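## Task

Scene 1: r1 begins in the delivery room and r2 in the mail room; the connecting door is locked but a service window is open. Four parcels sit on the delivery room table, each marked with a mail stop code on its top, and letter trays on the mail room shelf carry codes on their fronts. Every parcel whose code equals a tray's code must end entirely within that tray's walls; parcels with no matching tray stay on the table, and all trays stay on the shelf. At the end both robots must have released everything and backed away, since anything held in place only by a robot does not count. Neither robot may tip over or be left leaning, or the scene fails.

## Robot and tools

Robots: r1 and r2 are identical Hello Robot Stretch 3 units. Each has a two-wheel differential base (0.33 m long, 0.34 m wide) that cannot strafe, a mast with a lift, and a telescoping arm pointing out of the robot's RIGHT side, ending in a wrist and two-finger gripper. To move the gripper forward or back you drive the base. Turns pivot about a point 0.05 m behind the front edge; with arm in and wrist folded the swept radius is 0.28 m.

Frames: the base frame has its origin on the floor between the drive wheels, x forward, y left, z up. hand_pose is reported in it, at the point where closed fingertips meet. Odometry frame is the base frame at scene start; it counts wheel turns, so slip looks like travel. Each robot reports in its own frames; only images, lidar and depth grids reveal where one robot is relative to the other.

Tool execute_actions: argument actions is a list holding one action (or empty, which only returns state and images). The action is an object keyed "r1" and/or "r2"; each robot gets its own entry with optional "base", "joints", "contact_limits". Everything in one action starts at once.
- base: exactly one of translate_m (metres, -1 to 1, a relative drive from the current spot, positive forward) or rotate_rad (radians, -3.2 to 3.2, relative turn in place, positive counter-clockwise/left).
- joints: absolute targets by name. lift_m 0 to 1.1 (arm height); arm_m 0 to 0.52 (extension); wrist_yaw_rad -1.345 to 4.42 (0 along arm, positive toward front, 3.0 folded over base); wrist_pitch_rad -1.57 to 0.451 (negative tips fingers down); wrist_roll_rad -2.911 to 2.911; gripper_m -0.089 to 0.179 (larger is wider; actual fingertip gap is 0.007 to 0.025 less, zero below 0.007); head_pan_rad -3.953 to 1.73 (positive left, -1.57 looks along the arm); head_tilt_rad -1.53 to 0.419 (negative down).
- contact_limits: {"arm_m": effort percent 1 to 100}; the arm motion stops with contact_stop when its effort hits that level. Values above the maximum are cut.
- cameras: list of r1_head_camera, r1_nav_camera, r1_wrist_camera, r2_head_camera, r2_nav_camera, r2_wrist_camera, or "all"; omitted/null means all, [] means none.
Any unknown key or out-of-range number rejects the whole call. A joint or robot left out may keep pushing toward an older target. An action runs at most 15 s. If a result reports a stop, later calls in that same reply are skipped.

wait: seconds 0 to 10; commands nothing, returns state and images. zoom_image: camera name and region [x0, y0, x1, y1] in pixels of that camera's latest full image, at most 504x504. finished_scene: scene 1 or 2; irreversible, reports success and starts the next task. Ending a reply with no tool call ends all remaining scenes.

Results: base_status and joint_status give how each motion ended: done, off_target (resting away from target, maybe still pushing), contact_stop, time_out, torque_fault. After the last three the old target is dropped. on_its_own covers uncommanded parts; its "held at" is a target, not a position. joint_positions lists readings. lidar_m: 12 distances in metres, 30-degree sectors, 1st straight ahead then counter-clockwise (4th left, 7th behind, 10th right), "-" for nothing; plane 0.17 m high, sees table legs not tops, sees the other robot, not glass. wrist_depth_mm (45 to 1000) and head_depth_mm (280 to 4000, image sideways) are 7x7 median-depth grids from top left. base_tilt in degrees (forward/right positive, bias up to ~4). turned_by_wheels and turned_by_imu: turn since last result. motor_effort: percent, bracket is peak; readings are biased and noisy; wheel effort positive means pushing forward. The pictures line orders the images.

Speed: base goes up to 0.30 m/s and 1.9 rad/s only with lift_m under 0.30, arm_m under 0.03 and wrist_yaw_rad over 2.54; otherwise 0.10 m/s and 0.63 rad/s. The two robots' travel can differ by up to 2.5 cm per metre.

Gripping: command gripper_m smaller than the object's width to hold; to let go, open at least 0.02 past where the fingers met the object. Neither reading nor status proves a grasp; check images. Over-squeezing triggers a stall guard that can let things slip.

Avoid: any base-to-robot press (fails the run; no state line detects touching robots); pushing with the arm while the gripper is above about 0.45 m (tipping); repeated pushes after a contact_stop; driving while holding or hooked on something fixed; snagging furniture, especially in reverse. If tilted, undo the last motion in small steps, free the gripper, then lower lift_m to about 0.2. Fold or unfold the wrist only with lift_m 0.32 to 0.95, wrist_pitch_rad -0.4 and roll near 0; once folded the lift may drop to 0.25. When wrist_yaw_rad is below -0.4 keep pitch at -0.5 or lower. Base, wrist and head have no contact stop; prolonged strain switches a wrist servo off for 10 s (torque_fault). Arm or lift go slack after a contact_stop until re-commanded. Avoid drops, slams and hard hits. Something may occasionally nudge loose objects, so check before finishing.

Each tool is called after "Emit:" as name(argument=value, ...) on one line, values as JSON.

## Session

I'll start by checking the current state and the camera images.

Emit:
execute_actions(actions=[])

Scene clock: 0.00 s.
r1.base_odometry: x=+0.000 y=+0.000 heading=+0.000 (m, m, rad; r1's odometry frame)
r1.turned_by_wheels: +0.000 (rad since the last result)
r1.turned_by_imu: +0.000 (rad since the last result)
r1.base_tilt: forward=+0.3 right=+0.1 (deg)
r1.lidar_m: 1.23 1.47 3.30 1.43 1.03 0.99 1.02 1.04 1.00 1.03 1.39 3.55
r1.head_depth_mm: 2109 3152 3631 3708 3695 3635 2423 / 2076 3109 3802 3887 3836 3666 2431 / 2060 3077 4000 - - 1790 2333 / 2040 3044 - - - 1556 2333 / 2030 2636 - - - 1589 1224 / 2008 2986 - - - 1618 2278 / 1836 2944 - - - 1616 2397
r1.base_status: not commanded
r1.joint_positions: lift_m=+0.527 arm_m=+0.003 wrist_yaw_rad=+3.106 wrist_pitch_rad=-0.438 wrist_roll_rad=-0.014 gripper_m=+0.037 head_pan_rad=-0.016 head_tilt_rad=-0.012
r1.joint_status: not commanded
r1.motor_effort: left_wheel=-1 right_wheel=+0 lift_m=+26 arm_m=+0 wrist_yaw_rad=+0 wrist_pitch_rad=+5 wrist_roll_rad=+0 gripper_m=+0 head_pan_rad=+0 head_tilt_rad=+1 (%)
r1.hand_pose: x=-0.0134 y=+0.0737 z=+0.5347 quat_wxyz=(+0.165, +0.688, +0.143, +0.692) (m; r1's base frame)
r1.wrist_depth_mm: 838 954 - - - - - / 842 - - - - - - / 898 - - - - - - / 896 - - - - - - / 872 933 - 956 951 978 - / 778 784 - 800 839 832 824 / 677 669 667 699 677 713 734
r2.base_odometry: x=+0.000 y=+0.000 heading=+0.000 (m, m, rad; r2's odometry frame)
r2.turned_by_wheels: +0.000 (rad since the last result)
r2.turned_by_imu: +0.000 (rad since the last result)
r2.base_tilt: forward=+0.8 right=-0.6 (deg)
r2.lidar_m: 1.30 1.06 1.05 1.16 1.82 2.45 2.70 3.31 3.27 2.88 2.33 2.30
r2.head_depth_mm: 1940 2344 2323 2346 2337 2282 2268 / 1943 2220 2166 2169 2223 2233 2229 / 1844 1888 1854 1851 1849 1869 1863 / 1644 1616 1621 1627 1627 1604 1610 / 1454 1460 1441 1463 1461 1465 1449 / 1300 1298 1304 1300 1296 1293 1295 / 1177 1182 1185 1185 1174 1181 1180
r2.base_status: not commanded
r2.joint_positions: lift_m=+0.345 arm_m=-0.001 wrist_yaw_rad=+2.824 wrist_pitch_rad=-0.418 wrist_roll_rad=+0.010 gripper_m=+0.037 head_pan_rad=+0.003 head_tilt_rad=-0.009
r2.joint_status: not commanded
r2.motor_effort: left_wheel=-1 right_wheel=+0 lift_m=+21 arm_m=+0 wrist_yaw_rad=+0 wrist_pitch_rad=+4 wrist_roll_rad=+0 gripper_m=+1 head_pan_rad=+1 head_tilt_rad=+3 (%)
r2.hand_pose: x=+0.0488 y=+0.0690 z=+0.3574 quat_wxyz=(+0.255, +0.709, +0.035, +0.656) (m; r2's base frame)
r2.wrist_depth_mm: - - - - 972 907 824 / - - - - - 955 893 / - - - - - - 934 / - 979 973 - 943 954 968 / - 771 788 782 765 754 737 / 605 626 641 618 631 622 608 / 529 - 524 527 522 515 516
pictures: r1_head_camera (sideways: a quarter turn clockwise sets it upright), r1_nav_camera (sideways: a quarter turn counterclockwise sets it upright), r1_wrist_camera, r2_head_camera (sideways: a quarter turn clockwise sets it upright), r2_nav_camera (sideways: a quarter turn counterclockwise sets it upright), r2_wrist_camera
Images, in order (width x height): r1_head_camera 896x504, r1_nav_camera 672x504, r1_wrist_camera 644x364, r2_head_camera 896x504, r2_nav_camera 672x504, r2_wrist_camera 644x364.

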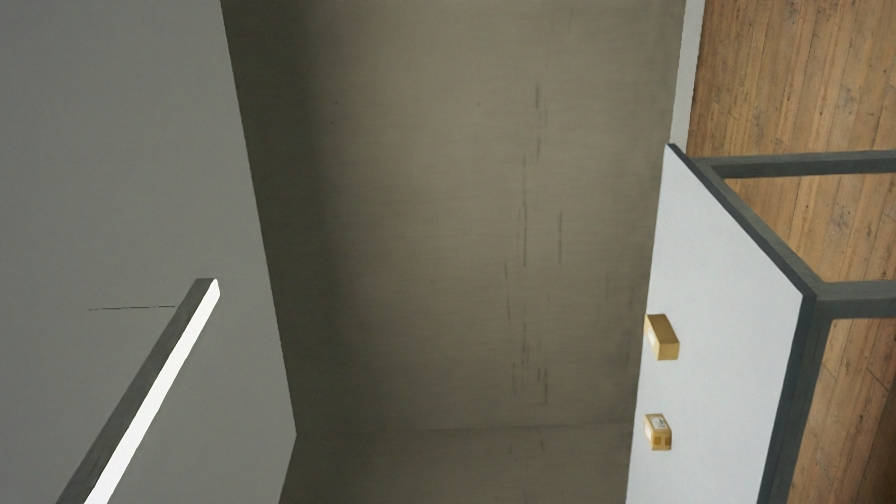

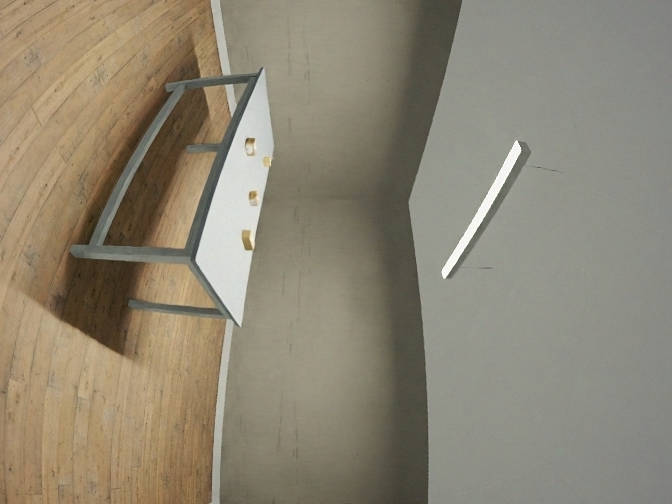

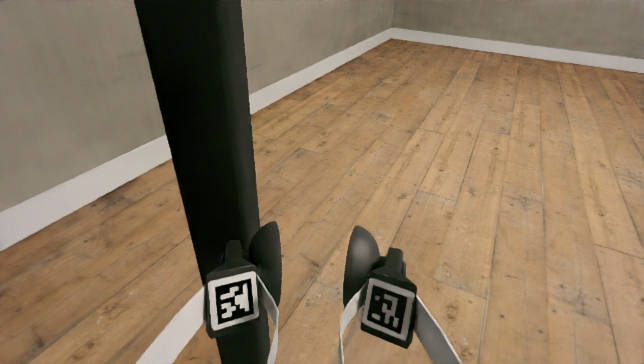

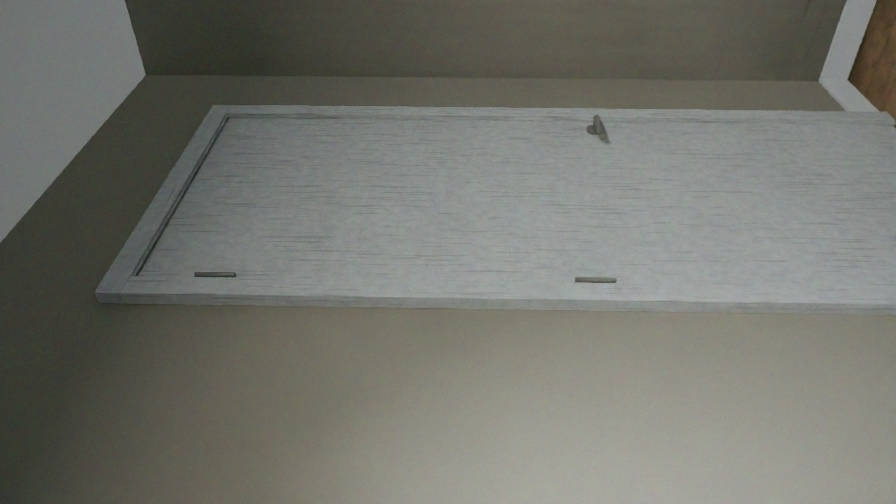

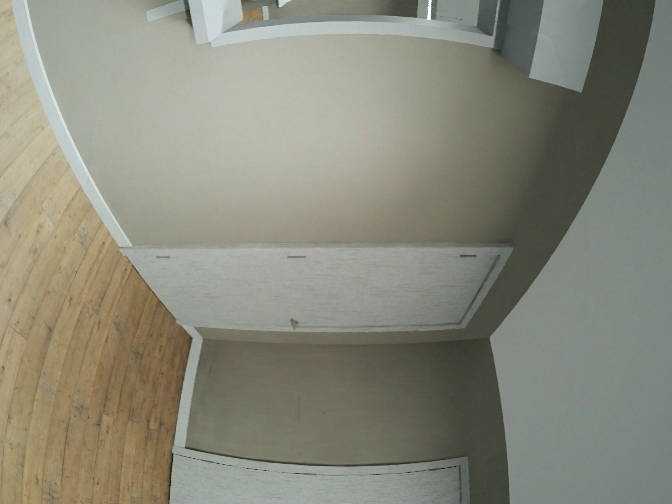

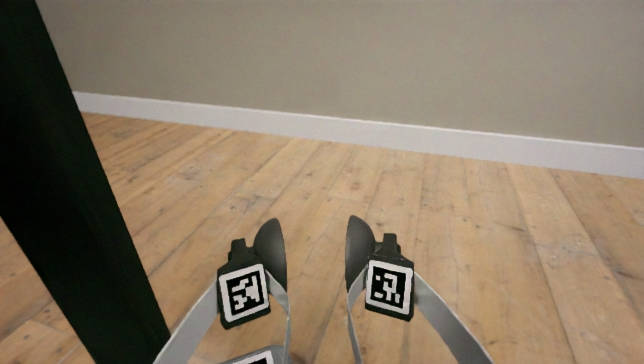

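Emit:
execute_actions(actions=[{"r1":{"joints":{"head_pan_rad":-1.57,"head_tilt_rad":-0.3}},"r2":{"joints":{"head_pan_rad":1.57,"head_tilt_rad":-0.3}}}], cameras=["r1_head_camera","r1_nav_camera","r2_head_camera","r2_nav_camera"])

Scene clock: 4.87 s.
r1.base_odometry: x=+0.000 y=+0.000 heading=+0.000 (m, m, rad; r1's odometry frame)
r1.turned_by_wheels: +0.000 (rad since the last result)
r1.turned_by_imu: -0.001 (rad since the last result)
r1.base_tilt: forward=+0.3 right=+0.0 (deg)
r1.lidar_m: 1.23 1.47 3.30 1.43 1.03 0.99 1.02 1.04 1.00 1.03 1.39 3.56
r1.head_depth_mm: 857 891 928 975 1021 1077 1136 / 895 932 975 1027 1084 1136 1203 / 936 979 1030 1082 1136 1208 1279 / 978 1030 1086 1144 1213 1290 1369 / 1034 1088 1147 1220 1291 1364 1461 / 1089 1146 1211 1290 1377 1466 1553 / 1149 1216 1298 1382 1477 1589 1631
r1.base_status: not commanded
r1.joint_positions: lift_m=+0.527 arm_m=+0.003 wrist_yaw_rad=+3.106 wrist_pitch_rad=-0.438 wrist_roll_rad=-0.014 gripper_m=+0.037 head_pan_rad=-1.563 head_tilt_rad=-0.296
r1.joint_status: all done
r1.motor_effort: left_wheel=-1(1) right_wheel=+0(0) lift_m=+26(26) arm_m=+1(0) wrist_yaw_rad=+0(0) wrist_pitch_rad=+5(5) wrist_roll_rad=+0(0) gripper_m=+0(0) head_pan_rad=-2(33) head_tilt_rad=-3(24) (%)
r1.hand_pose: x=-0.0134 y=+0.0737 z=+0.5347 quat_wxyz=(+0.165, +0.688, +0.143, +0.692) (m; r1's base frame)
r1.wrist_depth_mm: 822 946 - - - - - / 837 - - - - - - / 893 - - - - - - / 926 - - - - - - / 920 953 - 935 941 987 986 / 786 792 - 802 813 803 822 / 685 677 678 702 696 709 723
r2.base_odometry: x=+0.000 y=+0.000 heading=+0.000 (m, m, rad; r2's odometry frame)
r2.turned_by_wheels: +0.000 (rad since the last result)
r2.turned_by_imu: +0.001 (rad since the last result)
r2.base_tilt: forward=+0.8 right=-0.6 (deg)
r2.lidar_m: 1.29 1.06 1.05 1.16 1.83 2.45 2.70 3.32 3.28 2.87 2.33 2.30
r2.head_depth_mm: 956 1009 1099 1222 1077 1142 1178 / 1004 1036 1080 1120 1174 1228 1282 / 1074 1119 1153 1210 1266 1328 1399 / 1144 1197 1257 1319 1380 1447 1498 / 1231 1285 1360 1421 1507 1596 1594 / 1338 1412 1491 1565 1671 1781 1632 / 1461 1542 1641 1748 1851 1935 1629
r2.base_status: not commanded
r2.joint_positions: lift_m=+0.345 arm_m=-0.001 wrist_yaw_rad=+2.824 wrist_pitch_rad=-0.418 wrist_roll_rad=+0.010 gripper_m=+0.037 head_pan_rad=+1.563 head_tilt_rad=-0.296
r2.joint_status: all done
r2.motor_effort: left_wheel=-1(0) right_wheel=+0(0) lift_m=+21(21) arm_m=+0(0) wrist_yaw_rad=-1(0) wrist_pitch_rad=+4(4) wrist_roll_rad=+0(0) gripper_m=+0(1) head_pan_rad=+5(51) head_tilt_rad=-3(22) (%)
r2.hand_pose: x=+0.0488 y=+0.0690 z=+0.3574 quat_wxyz=(+0.255, +0.709, +0.035, +0.656) (m; r2's base frame)
r2.wrist_depth_mm: - - - - 950 905 827 / - - - - - 976 889 / - - - - - - 951 / - 982 982 968 976 941 946 / - 766 786 788 740 752 730 / 610 625 655 630 643 622 625 / 525 - 531 520 524 522 525
pictures: r1_head_camera (sideways: a quarter turn clockwise sets it upright), r1_nav_camera (sideways: a quarter turn counterclockwise sets it upright), r2_head_camera (sideways: a quarter turn clockwise sets it upright), r2_nav_camera (sideways: a quarter turn counterclockwise sets it upright)
camera_calibration (this result's frames):
r1_head_camera: T_world_to_cam=[[0.0293128, 0.275945, -0.960726, 1.2765], [0.999532, -0.0165565, 0.0257413, -0.0345965], [-0.00880313, -0.961031, -0.276301, 0.314488], [0, 0, 0, 1]] pos_world=[-0.0000690112, -0.050584, 1.31415]
r1_nav_camera: T_world_to_cam=[[0.0314197, -0.277663, 0.960165, -1.20863], [-0.998888, -0.042494, 0.0203983, 0.0323417], [0.0351374, -0.959738, -0.27869, 0.320163], [0, 0, 0, 1]] pos_world=[0.0590307, -0.0269442, 1.24905]
r2_head_camera: T_world_to_cam=[[0.0324033, -0.282102, -0.958837, 1.2707], [-0.999173, 0.0144318, -0.0380124, 0.0576097], [0.0245612, 0.959276, -0.281401, 0.323677], [0, 0, 0, 1]] pos_world=[0.00843723, 0.0471415, 1.31167]
r2_nav_camera: T_world_to_cam=[[0.0234259, 0.312701, 0.949563, -1.19028], [0.999711, -0.0125143, -0.020542, 0.066128], [0.00545959, 0.949769, -0.312903, 0.358833], [0, 0, 0, 1]] pos_world=[-0.0401845, 0.0322206, 1.24388]
Images, in order (width x height): r1_head_camera 896x504, r1_nav_camera 672x504, r2_head_camera 896x504, r2_nav_camera 672x504.

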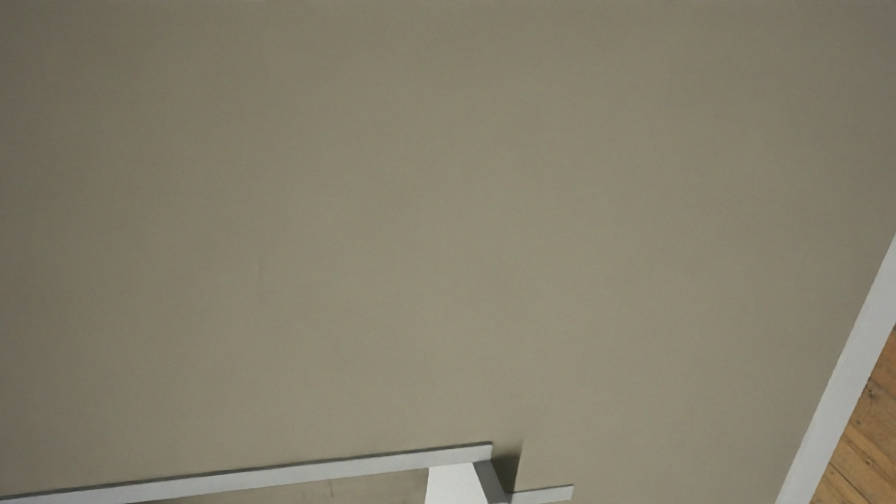

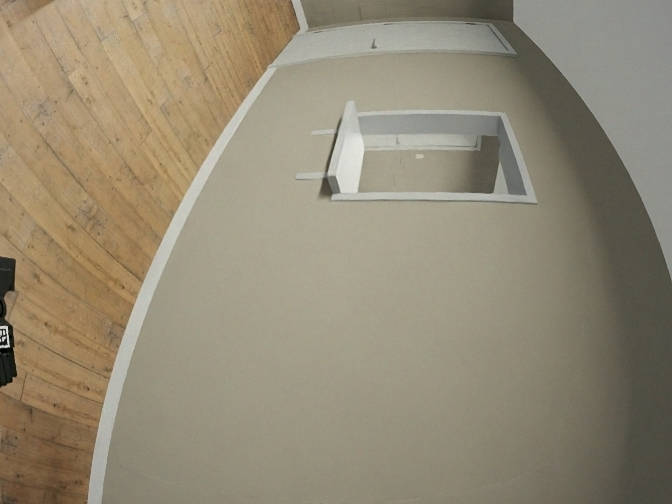

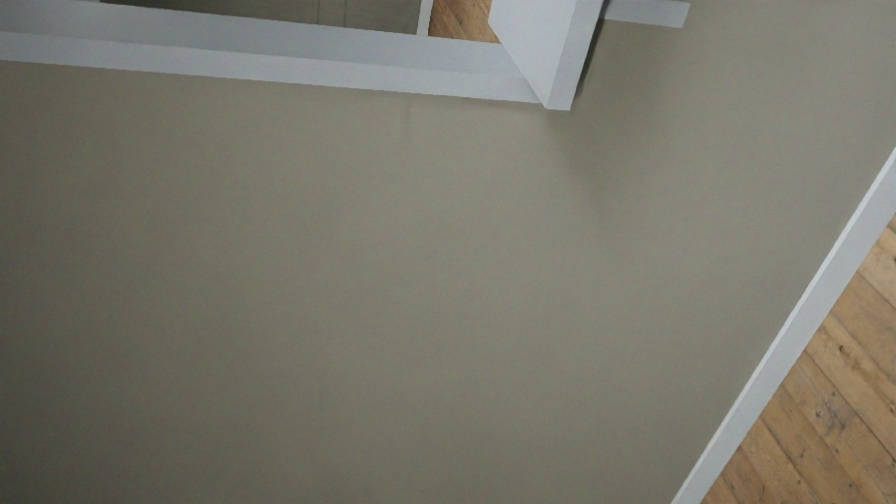

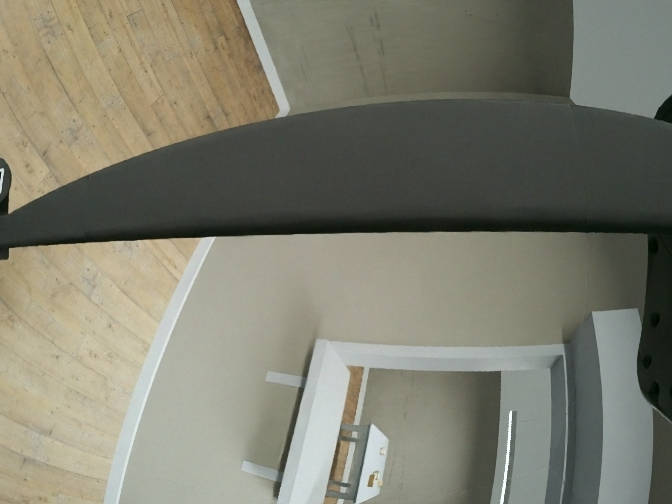

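Emit:
execute_actions(actions=[{"r1":{"joints":{"head_pan_rad":0.3,"head_tilt_rad":-0.3}},"r2":{"joints":{"head_pan_rad":-1.4,"head_tilt_rad":-0.3}}}], cameras=["r1_head_camera","r2_head_camera","r2_nav_camera"])

Scene clock: 20.57 s.
r1.base_odometry: x=+0.000 y=+0.000 heading=+0.000 (m, m, rad; r1's odometry frame)
r1.turned_by_wheels: +0.000 (rad since the last result)
r1.turned_by_imu: -0.001 (rad since the last result)
r1.base_tilt: forward=+0.3 right=+0.1 (deg)
r1.lidar_m: 1.23 1.47 3.30 1.43 1.03 0.99 1.02 1.04 1.00 1.03 1.39 3.56
r1.head_depth_mm: 3780 3816 - 1928 2489 2066 1633 / 3965 - - 1898 1347 1940 1488 / - - - 1988 2462 2118 1598 / - - - 2001 2625 2110 1644 / 3915 - - 1924 2799 1983 1655 / 3618 3779 3894 2260 2943 2083 1651 / 3339 3474 3551 3533 2805 2125 1664
r1.base_status: not commanded
r1.joint_positions: lift_m=+0.527 arm_m=+0.003 wrist_yaw_rad=+3.106 wrist_pitch_rad=-0.438 wrist_roll_rad=-0.014 gripper_m=+0.037 head_pan_rad=+0.293 head_tilt_rad=-0.296
r1.joint_status: all done
r1.motor_effort: left_wheel=-2(1) right_wheel=+0(0) lift_m=+26(26) arm_m=+0(0) wrist_yaw_rad=+0(0) wrist_pitch_rad=+5(5) wrist_roll_rad=+0(0) gripper_m=+0(0) head_pan_rad=+4(35) head_tilt_rad=-3(3) (%)
r1.hand_pose: x=-0.0134 y=+0.0737 z=+0.5347 quat_wxyz=(+0.165, +0.688, +0.143, +0.692) (m; r1's base frame)
r1.wrist_depth_mm: 812 952 - - - - - / 883 - - - - - - / 867 - - - - - - / 922 - - - - - - / 868 914 - 952 955 980 984 / 789 766 - 815 818 823 819 / 668 673 671 710 694 695 717
r2.base_odometry: x=+0.000 y=+0.000 heading=+0.000 (m, m, rad; r2's odometry frame)
r2.turned_by_wheels: +0.000 (rad since the last result)
r2.turned_by_imu: +0.001 (rad since the last result)
r2.base_tilt: forward=+0.9 right=-0.7 (deg)
r2.lidar_m: 1.30 1.06 1.05 1.16 1.82 2.45 2.71 3.31 3.29 2.87 2.33 2.30
r2.head_depth_mm: 3310 3432 3580 3694 2956 2102 1651 / 3237 3457 3609 3803 2955 2113 1650 / 2973 3122 3253 3471 2941 2101 1642 / 2733 2851 3008 3099 2946 2096 1621 / 2511 2633 2740 2898 2907 2099 1628 / 2359 2442 2559 2660 2685 2086 1624 / 2161 2261 2349 2449 2524 2071 1616
r2.base_status: not commanded
r2.joint_positions: lift_m=+0.345 arm_m=-0.001 wrist_yaw_rad=+2.824 wrist_pitch_rad=-0.418 wrist_roll_rad=+0.010 gripper_m=+0.037 head_pan_rad=-1.393 head_tilt_rad=-0.296
r2.joint_status: all done
r2.motor_effort: left_wheel=-1(0) right_wheel=+0(0) lift_m=+21(21) arm_m=+0(1) wrist_yaw_rad=-1(0) wrist_pitch_rad=+4(5) wrist_roll_rad=+0(0) gripper_m=+1(1) head_pan_rad=-4(50) head_tilt_rad=-2(1) (%)
r2.hand_pose: x=+0.0488 y=+0.0690 z=+0.3574 quat_wxyz=(+0.255, +0.709, +0.035, +0.656) (m; r2's base frame)
r2.wrist_depth_mm: - - - - 992 882 843 / - - - - - 986 890 / - - - - - - 953 / - 979 972 972 983 953 931 / - 762 793 755 772 753 761 / 599 624 649 626 640 620 612 / 524 - 530 524 521 523 514
pictures: r1_head_camera (sideways: a quarter turn clockwise sets it upright), r2_head_camera (sideways: a quarter turn clockwise sets it upright), r2_nav_camera (sideways: a quarter turn counterclockwise sets it upright)
camera_calibration (this result's frames):
r1_head_camera: T_world_to_cam=[[-0.273094, -0.0493877, -0.960719, 1.27834], [-0.264877, 0.963939, 0.0257406, -0.0268827], [0.924803, 0.261502, -0.276327, 0.308828], [0, 0, 0, 1]] pos_world=[0.0563805, 0.00828844, 1.31415]
r2_head_camera: T_world_to_cam=[[-0.0840637, 0.27141, -0.958786, 1.27135], [0.984595, 0.170671, -0.0380136, 0.0455102], [0.15332, -0.947211, -0.281576, 0.323119], [0, 0, 0, 1]] pos_world=[0.0125246, -0.0467619, 1.31166]
r2_nav_camera: T_world_to_cam=[[0.0348587, -0.311807, 0.949506, -1.19028], [-0.98477, -0.172644, -0.0205412, 0.0782323], [0.170332, -0.934329, -0.313076, 0.358052], [0, 0, 0, 1]] pos_world=[0.0575446, -0.0230914, 1.24388]
Images, in order (width x height): r1_head_camera 896x504, r2_head_camera 896x504, r2_nav_camera 672x504.

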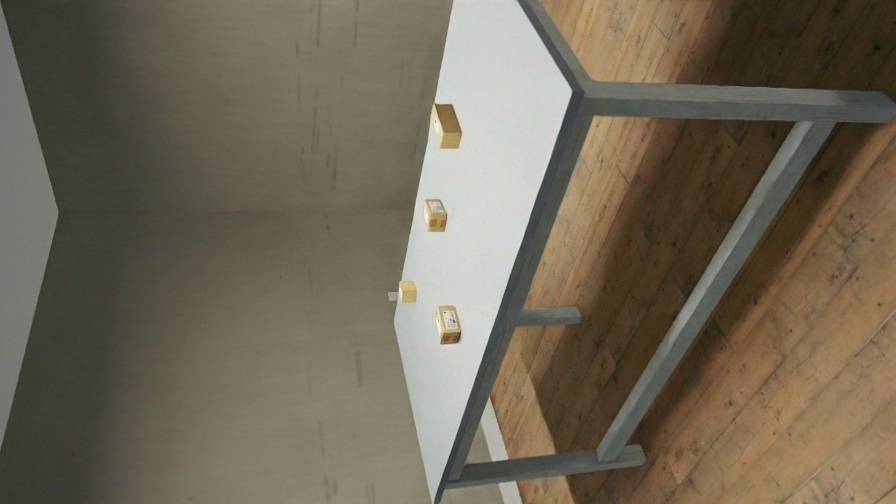

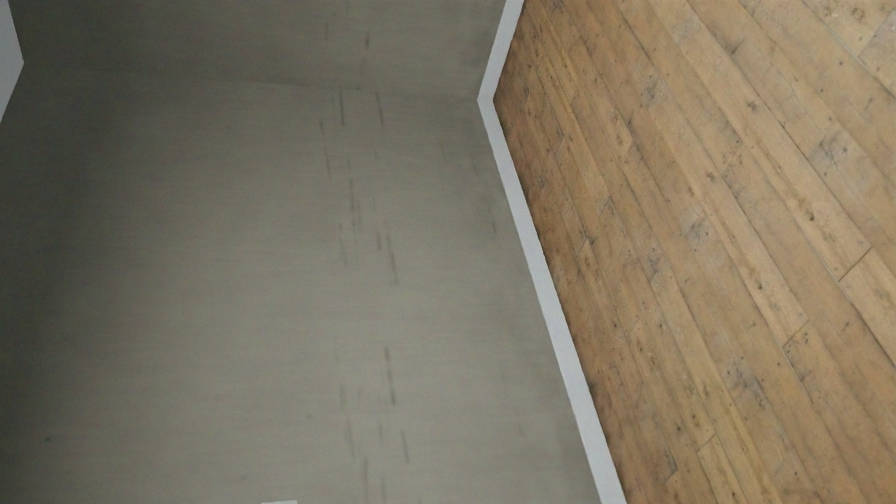

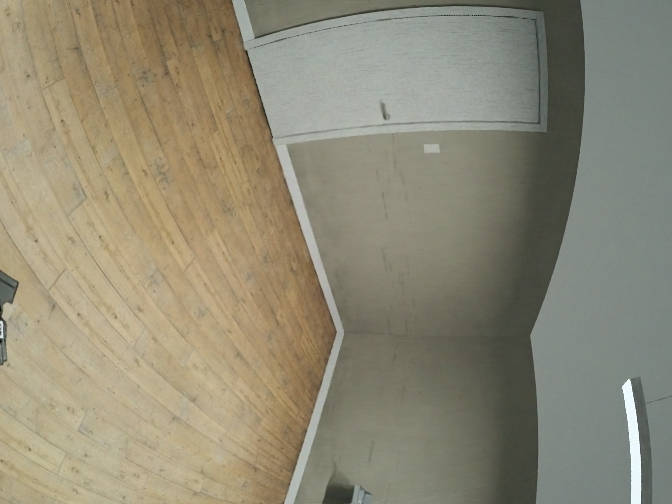

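Emit:
execute_actions(actions=[{"r2":{"joints":{"head_pan_rad":-2.9,"head_tilt_rad":-0.2}}}], cameras=["r2_head_camera","r2_nav_camera"])

Emit:
zoom_image(camera="r2_head_camera", region=[200, 0, 704, 504])

Scene clock: 24.10 s.
r1.base_odometry: x=+0.000 y=+0.000 heading=+0.000 (m, m, rad; r1's odometry frame)
r1.turned_by_wheels: +0.000 (rad since the last result)
r1.turned_by_imu: +0.000 (rad since the last result)
r1.base_tilt: forward=+0.3 right=+0.0 (deg)
r1.lidar_m: 1.23 1.47 3.31 1.43 1.03 0.99 1.02 1.04 1.00 1.03 1.39 3.56
r1.head_depth_mm: 3725 3895 - 1946 2450 2073 1622 / 3949 - - 1894 1348 1920 1490 / - - - 1969 2492 2083 1586 / - - - 2010 2640 2128 1646 / 3917 - - 1939 2857 1980 1655 / 3589 3745 3897 2253 2963 2092 1660 / 3372 3467 3573 3607 2829 2149 1662
r1.base_status: not commanded
r1.joint_positions: lift_m=+0.527 arm_m=+0.003 wrist_yaw_rad=+3.106 wrist_pitch_rad=-0.438 wrist_roll_rad=-0.014 gripper_m=+0.037 head_pan_rad=+0.293 head_tilt_rad=-0.296
r1.joint_status: not commanded
r1.motor_effort: left_wheel=-1(1) right_wheel=+0(0) lift_m=+25(26) arm_m=+0(0) wrist_yaw_rad=+0(0) wrist_pitch_rad=+5(5) wrist_roll_rad=+0(0) gripper_m=+0(0) head_pan_rad=+4(3) head_tilt_rad=-3(3) (%)
r1.hand_pose: x=-0.0134 y=+0.0737 z=+0.5347 quat_wxyz=(+0.165, +0.688, +0.143, +0.692) (m; r1's base frame)
r1.wrist_depth_mm: 821 943 - - - - - / 854 - - - - - - / 892 - - - - - - / 925 - - - - - - / 880 923 - 966 950 959 - / 784 786 - 798 805 825 842 / 695 693 676 687 691 696 719
r2.base_odometry: x=+0.000 y=+0.000 heading=+0.000 (m, m, rad; r2's odometry frame)
r2.turned_by_wheels: +0.000 (rad since the last result)
r2.turned_by_imu: +0.001 (rad since the last result)
r2.base_tilt: forward=+0.9 right=-0.7 (deg)
r2.lidar_m: 1.29 1.06 1.05 1.16 1.82 2.45 2.70 3.31 3.28 2.87 2.33 2.30
r2.head_depth_mm: 2627 2687 2745 2812 2868 2423 1817 / 2847 2993 3072 3149 3211 2411 1811 / 3064 3314 3393 3487 3410 2408 1810 / 3072 3742 3885 3951 3677 2392 1802 / 3107 3595 3723 3852 3601 2386 1804 / 3166 3322 3537 3564 3505 2376 1798 / 3013 3176 3288 3360 3351 2383 1816
r2.base_status: not commanded
r2.joint_positions: lift_m=+0.345 arm_m=-0.001 wrist_yaw_rad=+2.824 wrist_pitch_rad=-0.418 wrist_roll_rad=+0.010 gripper_m=+0.037 head_pan_rad=-2.893 head_tilt_rad=-0.211
r2.joint_status: all done
r2.motor_effort: left_wheel=+0(0) right_wheel=+0(0) lift_m=+21(21) arm_m=+0(0) wrist_yaw_rad=+0(0) wrist_pitch_rad=+4(4) wrist_roll_rad=+1(0) gripper_m=+1(1) head_pan_rad=-3(51) head_tilt_rad=+4(16) (%)
r2.hand_pose: x=+0.0488 y=+0.0690 z=+0.3574 quat_wxyz=(+0.255, +0.709, +0.035, +0.656) (m; r2's base frame)
r2.wrist_depth_mm: - - - - 956 900 831 / - - - - - 962 895 / - - - - - - 938 / - 999 966 984 946 991 954 / - 759 771 778 760 756 738 / 602 621 649 620 631 610 607 / 537 - 520 522 527 520 526
pictures: r2_head_camera (sideways: a quarter turn clockwise sets it upright), r2_nav_camera (sideways: a quarter turn counterclockwise sets it upright)
camera_calibration (this result's frames):
r2_head_camera: T_world_to_cam=[[0.184875, 0.0827469, -0.979272, 1.29649], [0.236783, -0.970845, -0.0373331, 0.0491901], [-0.953811, -0.224973, -0.199078, 0.222496], [0, 0, 0, 1]] pos_world=[-0.0391161, -0.00946872, 1.31574]
r2_nav_camera: T_world_to_cam=[[-0.229307, -0.0366891, 0.972663, -1.21892], [-0.243577, 0.969658, -0.0208478, 0.0741125], [-0.942385, -0.241699, -0.231285, 0.258387], [0, 0, 0, 1]] pos_world=[-0.0179536, -0.0541329, 1.2469]
Images, in order (width x height): r2_head_camera 896x504, r2_nav_camera 672x504.

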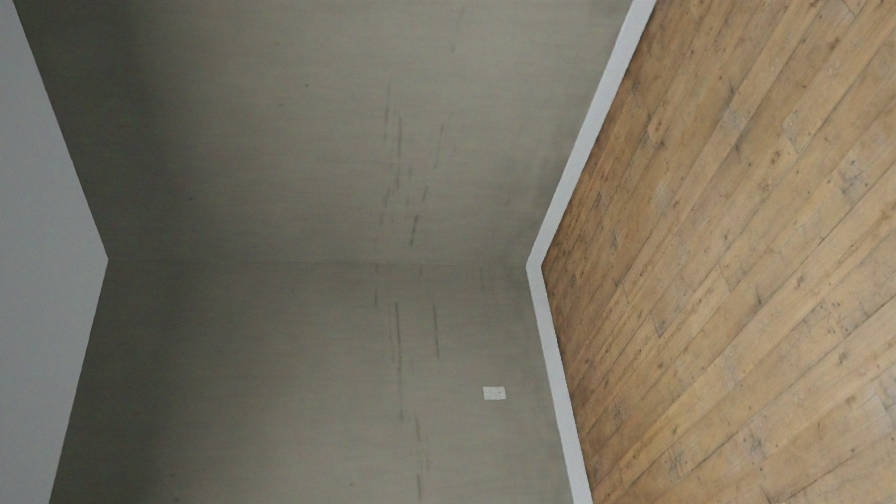

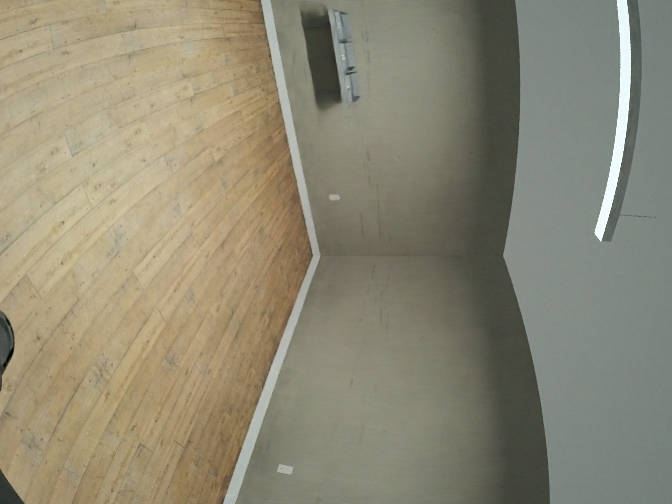

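Region (200, 0, 704, 504) of r2_head_camera's 896x504 image, scaled by 1.000.

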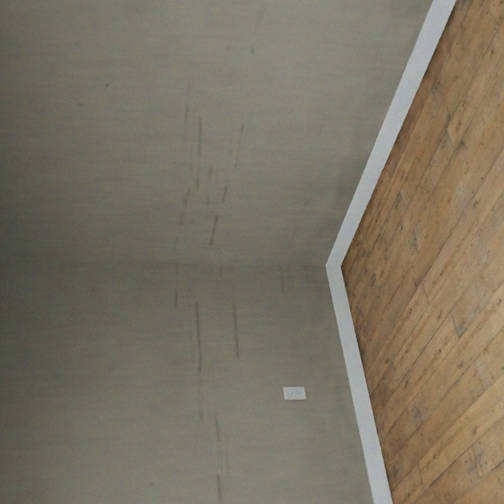

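Emit:
execute_actions(actions=[{"r2":{"joints":{"head_pan_rad":-2.27,"head_tilt_rad":-0.12}},"r1":{"joints":{"head_pan_rad":0.2,"head_tilt_rad":-0.3}}}], cameras=["r1_head_camera","r2_head_camera"])

Emit:
zoom_image(camera="r2_head_camera", region=[380, 150, 580, 350])

Emit:
zoom_image(camera="r1_head_camera", region=[380, 150, 500, 420])

Scene clock: 61.97 s.
r1.base_odometry: x=+0.000 y=+0.000 heading=+0.000 (m, m, rad; r1's odometry frame)
r1.turned_by_wheels: +0.000 (rad since the last result)
r1.turned_by_imu: -0.001 (rad since the last result)
r1.base_tilt: forward=+0.3 right=+0.0 (deg)
r1.lidar_m: 1.23 1.47 3.31 1.43 1.03 0.99 1.02 1.04 1.00 1.03 1.39 3.54
r1.head_depth_mm: 3564 3721 3815 3911 2460 1998 1626 / 3774 3921 - 1957 2474 2090 1629 / - - - 1889 1354 1934 1503 / - - - 2005 2528 2106 1595 / - - - 2013 2679 2114 1657 / 3819 - - 1910 2802 2035 1666 / 3558 3664 3725 2276 3020 2107 1666
r1.base_status: not commanded
r1.joint_positions: lift_m=+0.527 arm_m=+0.003 wrist_yaw_rad=+3.106 wrist_pitch_rad=-0.438 wrist_roll_rad=-0.014 gripper_m=+0.037 head_pan_rad=+0.207 head_tilt_rad=-0.296
r1.joint_status: all done
r1.motor_effort: left_wheel=-1(1) right_wheel=+0(0) lift_m=+26(26) arm_m=+0(0) wrist_yaw_rad=+0(0) wrist_pitch_rad=+5(5) wrist_roll_rad=+0(0) gripper_m=+0(0) head_pan_rad=-2(10) head_tilt_rad=-3(4) (%)
r1.hand_pose: x=-0.0134 y=+0.0737 z=+0.5347 quat_wxyz=(+0.165, +0.688, +0.143, +0.692) (m; r1's base frame)
r1.wrist_depth_mm: 815 939 - - - - - / 853 - - - - - - / 892 - - - - - - / 899 - - - - - - / 875 923 - 958 948 969 972 / 765 794 - 800 829 826 849 / 679 688 675 698 694 713 712
r2.base_odometry: x=+0.000 y=+0.000 heading=+0.000 (m, m, rad; r2's odometry frame)
r2.turned_by_wheels: +0.000 (rad since the last result)
r2.turned_by_imu: +0.001 (rad since the last result)
r2.base_tilt: forward=+0.9 right=-0.7 (deg)
r2.lidar_m: 1.30 1.06 1.05 1.16 1.82 2.45 2.70 3.31 3.28 2.87 2.33 2.31
r2.head_depth_mm: 2455 3086 3242 3231 3323 2793 1997 / 2450 3133 3212 3198 3356 2808 2020 / 2481 3116 3158 3231 3323 2773 1993 / 2463 3129 3119 3191 3313 2782 2005 / 2490 3069 3123 3240 3230 2806 2027 / 2546 3156 3163 3203 3291 2742 1988 / 2520 3049 3116 3170 3239 2726 1989
r2.base_status: not commanded
r2.joint_positions: lift_m=+0.345 arm_m=-0.001 wrist_yaw_rad=+2.824 wrist_pitch_rad=-0.418 wrist_roll_rad=+0.010 gripper_m=+0.037 head_pan_rad=-2.277 head_tilt_rad=-0.132
r2.joint_status: all done
r2.motor_effort: left_wheel=+0(0) right_wheel=+0(0) lift_m=+21(21) arm_m=+0(0) wrist_yaw_rad=+1(0) wrist_pitch_rad=+4(5) wrist_roll_rad=+0(0) gripper_m=+1(1) head_pan_rad=+5(45) head_tilt_rad=+6(14) (%)
r2.hand_pose: x=+0.0488 y=+0.0690 z=+0.3574 quat_wxyz=(+0.255, +0.709, +0.035, +0.656) (m; r2's base frame)
r2.wrist_depth_mm: - - - - 966 901 832 / - - - - - 964 903 / - - - - - - 956 / - 990 979 958 952 972 948 / - 755 777 776 752 752 736 / 603 627 640 618 638 611 611 / 525 - 526 521 516 522 523
pictures: r1_head_camera (sideways: a quarter turn clockwise sets it upright), r2_head_camera (sideways: a quarter turn clockwise sets it upright)
camera_calibration (this result's frames):
r1_head_camera: T_world_to_cam=[[-0.276315, -0.0258757, -0.960719, 1.27836], [-0.181555, 0.983044, 0.0257406, -0.027391], [0.943763, 0.181536, -0.276327, 0.308712], [0, 0, 0, 1]] pos_world=[0.0569048, 0.00396248, 1.31415]
r2_head_camera: T_world_to_cam=[[0.0526717, 0.115132, -0.991953, 1.3139], [0.751991, -0.658164, -0.0364604, 0.044915], [-0.657065, -0.744019, -0.121245, 0.119372], [0, 0, 0, 1]] pos_world=[-0.0245459, -0.0328955, 1.31944]
Images, in order (width x height): r1_head_camera 896x504, r2_head_camera 896x504.

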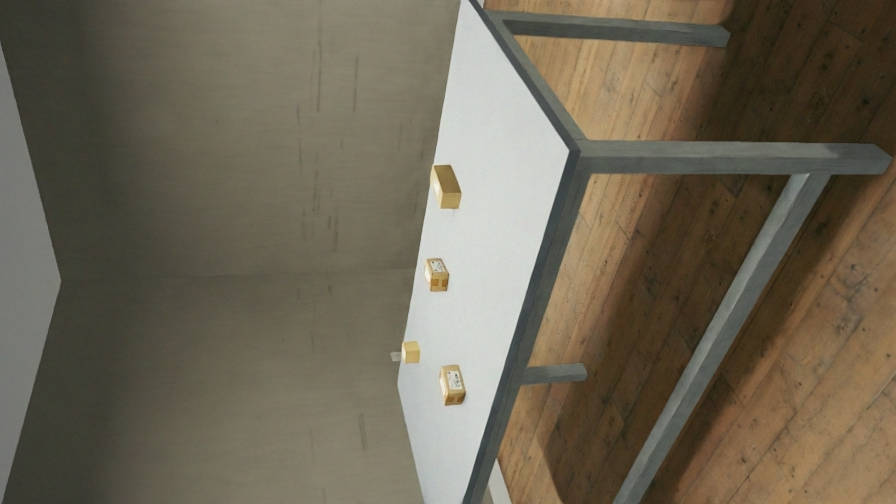

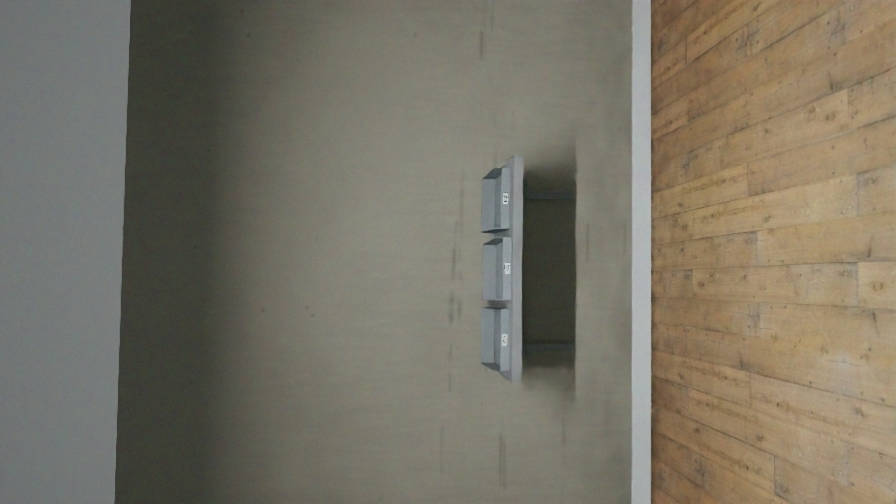

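Region (380, 150, 580, 350) of r2_head_camera's 896x504 image, scaled by 2.520, with more detail than that image has.

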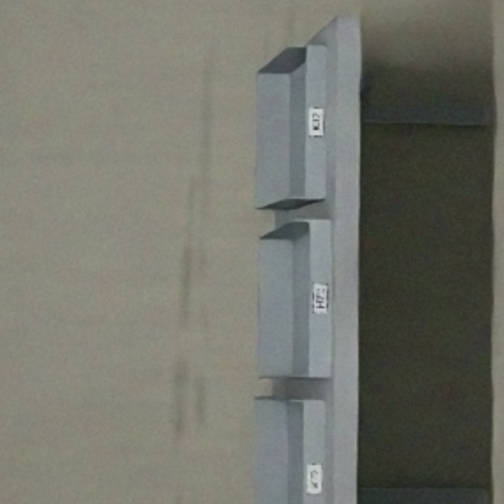

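Region (380, 150, 500, 420) of r1_head_camera's 896x504 image, scaled by 1.867, with more detail than that image has.

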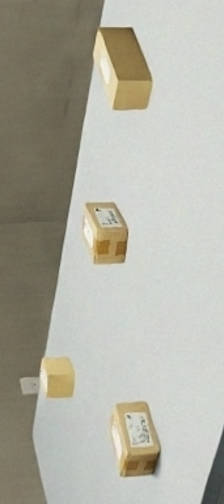

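Emit:
zoom_image(camera="r2_head_camera", region=[485, 180, 525, 360])

Region (485, 180, 525, 360) of r2_head_camera's 896x504 image, scaled by 2.800, with more detail than that image has.

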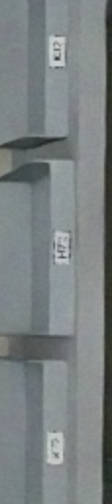

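Emit:
execute_actions(actions=[{"r1":{"base":{"rotate_rad":0.56},"joints":{"lift_m":0.28,"head_pan_rad":-0.5,"head_tilt_rad":-0.5}},"r2":{"base":{"rotate_rad":0.91},"joints":{"lift_m":0.28,"head_pan_rad":-3.14,"head_tilt_rad":-0.2}}}], cameras=["r1_nav_camera","r2_head_camera"])

Scene clock: 89.80 s.
r1.base_odometry: x=+0.000 y=+0.000 heading=+0.560 (m, m, rad; r1's odometry frame)
r1.turned_by_wheels: +0.560 (rad since the last result)
r1.turned_by_imu: +0.551 (rad since the last result)
r1.base_tilt: forward=+0.3 right=+0.1 (deg)
r1.lidar_m: 1.51 3.30 1.39 1.02 1.00 1.03 1.03 1.00 1.04 1.44 3.74 1.23
r1.head_depth_mm: 3354 3545 3799 2816 2089 1660 1373 / 3490 3705 3841 2719 2095 1658 1381 / 3717 3921 1824 2698 2080 1668 1380 / 3886 - 1822 1378 1639 1624 1385 / - - 1818 2467 2110 1685 1386 / - - 1850 2603 2129 1674 1389 / 3898 - 1864 2763 2046 1667 1393
r1.base_status: done
r1.joint_positions: lift_m=+0.280 arm_m=+0.003 wrist_yaw_rad=+3.106 wrist_pitch_rad=-0.438 wrist_roll_rad=-0.014 gripper_m=+0.037 head_pan_rad=-0.493 head_tilt_rad=-0.494
r1.joint_status: all done
r1.motor_effort: left_wheel=-4(7) right_wheel=+4(8) lift_m=+16(25) arm_m=+0(0) wrist_yaw_rad=+0(0) wrist_pitch_rad=+5(5) wrist_roll_rad=+0(0) gripper_m=+0(1) head_pan_rad=-2(32) head_tilt_rad=-4(20) (%)
r1.hand_pose: x=-0.0134 y=+0.0737 z=+0.2886 quat_wxyz=(+0.165, +0.688, +0.143, +0.692) (m; r1's base frame)
r1.wrist_depth_mm: 759 850 991 - - - - / 784 854 - - - - - / 851 900 928 947 972 977 - / 684 703 - 738 728 767 775 / 571 584 - 590 610 623 621 / 497 504 - 512 513 514 527 / - - - - 431 451 450
r2.base_odometry: x=+0.000 y=+0.000 heading=+0.910 (m, m, rad; r2's odometry frame)
r2.turned_by_wheels: +0.910 (rad since the last result)
r2.turned_by_imu: +0.902 (rad since the last result)
r2.base_tilt: forward=+0.8 right=-0.7 (deg)
r2.lidar_m: 1.05 1.10 1.53 2.45 2.56 3.38 3.28 3.25 2.38 2.30 1.46 1.08
r2.head_depth_mm: 2937 3110 3196 3232 3318 2485 1862 / 2941 3055 3126 3280 3349 2468 1831 / 2989 3087 3146 3206 3363 2446 1831 / 2954 3053 3173 3220 3385 2464 1828 / 2998 3067 3154 3287 3367 2489 1827 / 2960 3056 3119 3253 3393 2440 1823 / 2955 3110 3133 3242 3322 2440 1830
r2.base_status: done
r2.joint_positions: lift_m=+0.280 arm_m=-0.001 wrist_yaw_rad=+2.824 wrist_pitch_rad=-0.419 wrist_roll_rad=+0.010 gripper_m=+0.037 head_pan_rad=-3.133 head_tilt_rad=-0.198
r2.joint_status: all done
r2.motor_effort: left_wheel=-3(11) right_wheel=+2(6) lift_m=+18(19) arm_m=+0(0) wrist_yaw_rad=+0(0) wrist_pitch_rad=+5(4) wrist_roll_rad=+0(0) gripper_m=+0(1) head_pan_rad=-5(51) head_tilt_rad=-2(10) (%)
r2.hand_pose: x=+0.0487 y=+0.0690 z=+0.2927 quat_wxyz=(+0.255, +0.709, +0.035, +0.656) (m; r2's base frame)
r2.wrist_depth_mm: - - - - - - 919 / - - - - - - 930 / - - - - - - 920 / - 852 862 850 813 833 820 / - 668 665 658 656 647 635 / 514 533 557 530 554 532 527 / 458 - - 450 453 447 451
pictures: r1_nav_camera (sideways: a quarter turn counterclockwise sets it upright), r2_head_camera (sideways: a quarter turn clockwise sets it upright)
camera_calibration (this result's frames):
r1_nav_camera: T_world_to_cam=[[0.41994, -0.192426, 0.886918, -1.1154], [-0.439502, -0.898144, 0.0132348, 0.0382598], [0.794033, -0.39536, -0.461738, 0.553747], [0, 0, 0, 1]] pos_world=[0.0455225, 0.0386604, 1.24445]
r2_head_camera: T_world_to_cam=[[0.186431, 0.0362522, -0.981799, 1.29978], [-0.00160952, -0.999306, -0.0372043, 0.0504773], [-0.982467, 0.00851625, -0.186243, 0.205964], [0, 0, 0, 1]] pos_world=[-0.039885, 0.00156821, 1.31636]
Images, in order (width x height): r1_nav_camera 672x504, r2_head_camera 896x504.

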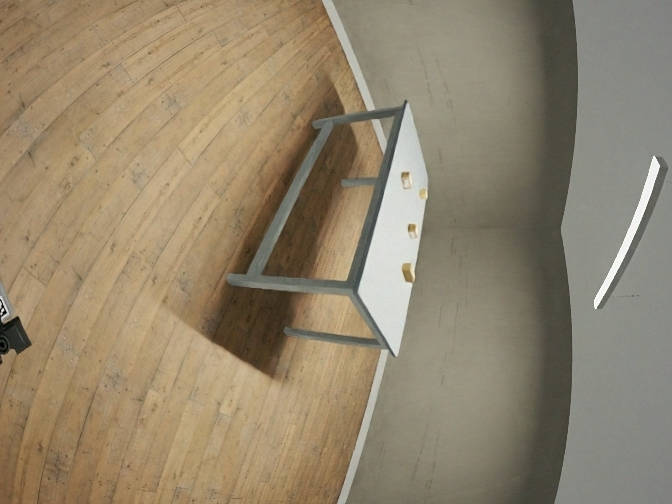

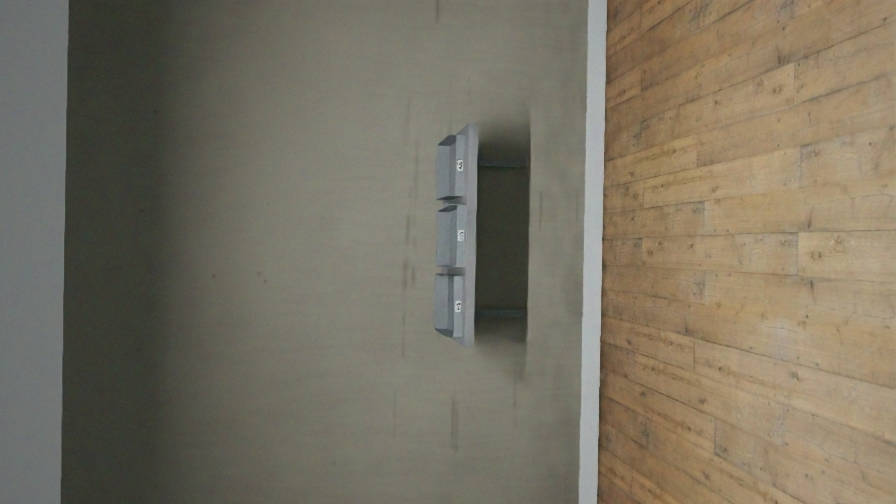

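Emit:
execute_actions(actions=[{"r1":{"base":{"translate_m":1.0},"joints":{"head_pan_rad":-1.0,"head_tilt_rad":-0.6}},"r2":{"base":{"translate_m":-1.0}}}], cameras=["r1_head_camera","r2_head_camera"])

Emit:
zoom_image(camera="r2_head_camera", region=[440, 60, 600, 400])

Scene clock: 98.60 s.
r1.base_odometry: x=+0.847 y=+0.531 heading=+0.560 (m, m, rad; r1's odometry frame)
r1.turned_by_wheels: +0.000 (rad since the last result)
r1.turned_by_imu: +0.005 (rad since the last result)
r1.base_tilt: forward=+0.3 right=+0.0 (deg)
r1.lidar_m: 0.83 2.45 2.04 1.51 1.48 1.53 1.92 1.87 1.95 0.59 0.57 0.59
r1.head_depth_mm: 2842 3101 3297 1060 763 817 1234 / 2853 3095 3302 979 762 1490 1269 / 2861 3124 3324 982 765 1489 1296 / 2892 3132 3270 982 764 1503 1296 / 2868 3192 3366 983 771 1496 1299 / 2927 3217 3345 989 770 1504 1305 / 2898 3194 3370 987 772 1496 1304
r1.base_status: done
r1.joint_positions: lift_m=+0.280 arm_m=+0.003 wrist_yaw_rad=+3.106 wrist_pitch_rad=-0.438 wrist_roll_rad=-0.014 gripper_m=+0.037 head_pan_rad=-0.993 head_tilt_rad=-0.593
r1.joint_status: all done
r1.motor_effort: left_wheel=-3(8) right_wheel=+3(12) lift_m=+16(16) arm_m=+0(0) wrist_yaw_rad=+0(0) wrist_pitch_rad=+5(5) wrist_roll_rad=+0(0) gripper_m=+0(0) head_pan_rad=-2(25) head_tilt_rad=-4(16) (%)
r1.hand_pose: x=-0.0134 y=+0.0737 z=+0.2886 quat_wxyz=(+0.165, +0.688, +0.143, +0.692) (m; r1's base frame)
r1.wrist_depth_mm: - - - - - - - / - - - - - - - / 893 896 936 937 952 - - / 706 720 - 736 755 749 753 / 572 569 - 603 611 620 619 / 483 505 - 514 510 518 531 / - - - - 431 442 446
r2.base_odometry: x=-0.614 y=-0.789 heading=+0.910 (m, m, rad; r2's odometry frame)
r2.turned_by_wheels: +0.000 (rad since the last result)
r2.turned_by_imu: +0.002 (rad since the last result)
r2.base_tilt: forward=+0.9 right=-0.8 (deg)
r2.lidar_m: 2.05 2.14 2.55 2.47 2.58 2.35 2.28 2.38 2.38 2.29 2.39 2.11
r2.head_depth_mm: 2080 2122 2178 2250 2299 2377 1851 / 2058 2109 2193 2251 2338 2378 1839 / 2062 2110 2166 2225 2314 2359 1838 / 2076 2126 2181 2216 2324 2332 1834 / 2053 2085 2202 2246 2330 2367 1839 / 2038 2133 2196 2228 2346 2354 1817 / 2070 2157 2200 2269 2303 2364 1817
r2.base_status: done
r2.joint_positions: lift_m=+0.280 arm_m=-0.001 wrist_yaw_rad=+2.824 wrist_pitch_rad=-0.419 wrist_roll_rad=+0.010 gripper_m=+0.037 head_pan_rad=-3.133 head_tilt_rad=-0.199
r2.joint_status: not commanded
r2.motor_effort: left_wheel=-3(12) right_wheel=+2(4) lift_m=+18(18) arm_m=+0(0) wrist_yaw_rad=+0(0) wrist_pitch_rad=+5(5) wrist_roll_rad=+0(0) gripper_m=+1(1) head_pan_rad=-4(4) head_tilt_rad=-1(2) (%)
r2.hand_pose: x=+0.0487 y=+0.0690 z=+0.2927 quat_wxyz=(+0.255, +0.709, +0.035, +0.656) (m; r2's base frame)
r2.wrist_depth_mm: - - - - - - - / - - - - - - - / - - - - - - - / - 849 846 823 810 820 821 / - 662 682 662 642 647 633 / 518 534 561 530 545 525 529 / 462 - - 452 446 445 445
pictures: r1_head_camera (sideways: a quarter turn clockwise sets it upright), r2_head_camera (sideways: a quarter turn clockwise sets it upright)
camera_calibration (this result's frames):
r1_head_camera: T_world_to_cam=[[-0.271053, 0.473439, -0.838085, 1.11832], [0.854092, 0.51983, 0.0174244, -0.0228733], [0.443911, -0.711079, -0.545262, 0.661724], [0, 0, 0, 1]] pos_world=[0.0289132, -0.0470271, 1.29846]
r2_head_camera: T_world_to_cam=[[0.186862, 0.036255, -0.981717, 1.29967], [-0.00159794, -0.999306, -0.0372087, 0.0504829], [-0.982385, 0.00852163, -0.186675, 0.206526], [0, 0, 0, 1]] pos_world=[-0.0398914, 0.00156837, 1.31634]
Images, in order (width x height): r1_head_camera 896x504, r2_head_camera 896x504.

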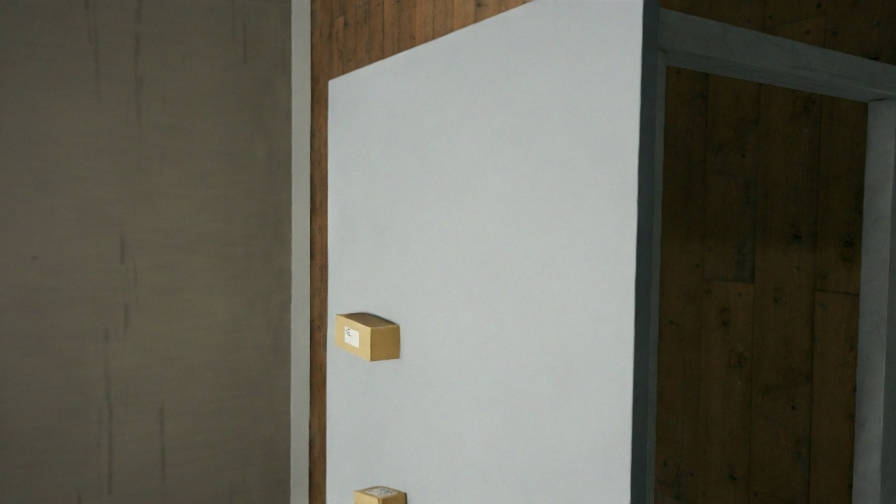

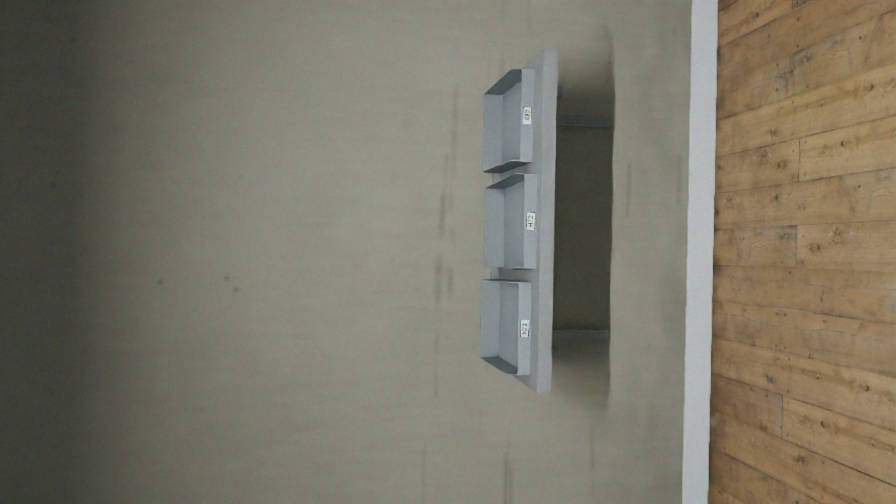

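Region (440, 60, 600, 400) of r2_head_camera's 896x504 image, scaled by 1.482, with more detail than that image has; it fills the left 237 columns of this view, and the rest is white.

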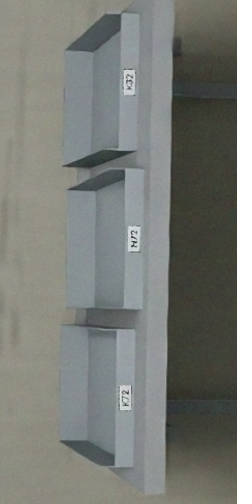

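Emit:
zoom_image(camera="r2_head_camera", region=[505, 95, 555, 245])

Emit:
zoom_image(camera="r2_head_camera", region=[505, 300, 555, 360])

Emit:
zoom_image(camera="r1_head_camera", region=[320, 300, 420, 380])

Region (505, 95, 555, 245) of r2_head_camera's 896x504 image, scaled by 3.360, with more detail than that image has.

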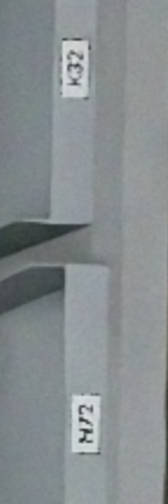

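Region (505, 300, 555, 360) of r2_head_camera's 896x504 image, scaled by 8.400, with more detail than that image has.

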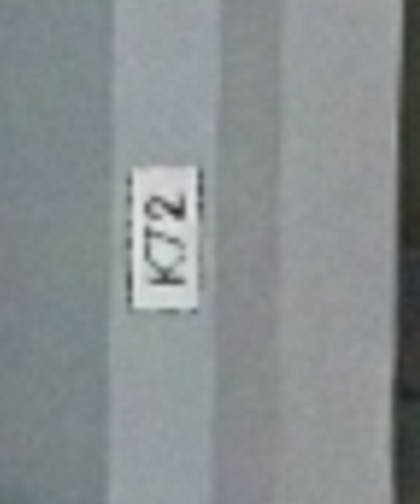

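Region (320, 300, 420, 380) of r1_head_camera's 896x504 image, scaled by 5.040, with more detail than that image has; it fills the top 403 rows of this view, and the rest is white.

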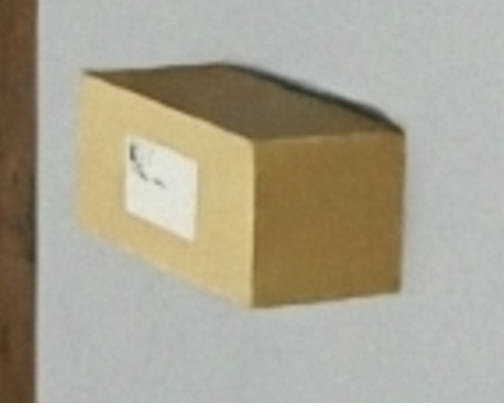

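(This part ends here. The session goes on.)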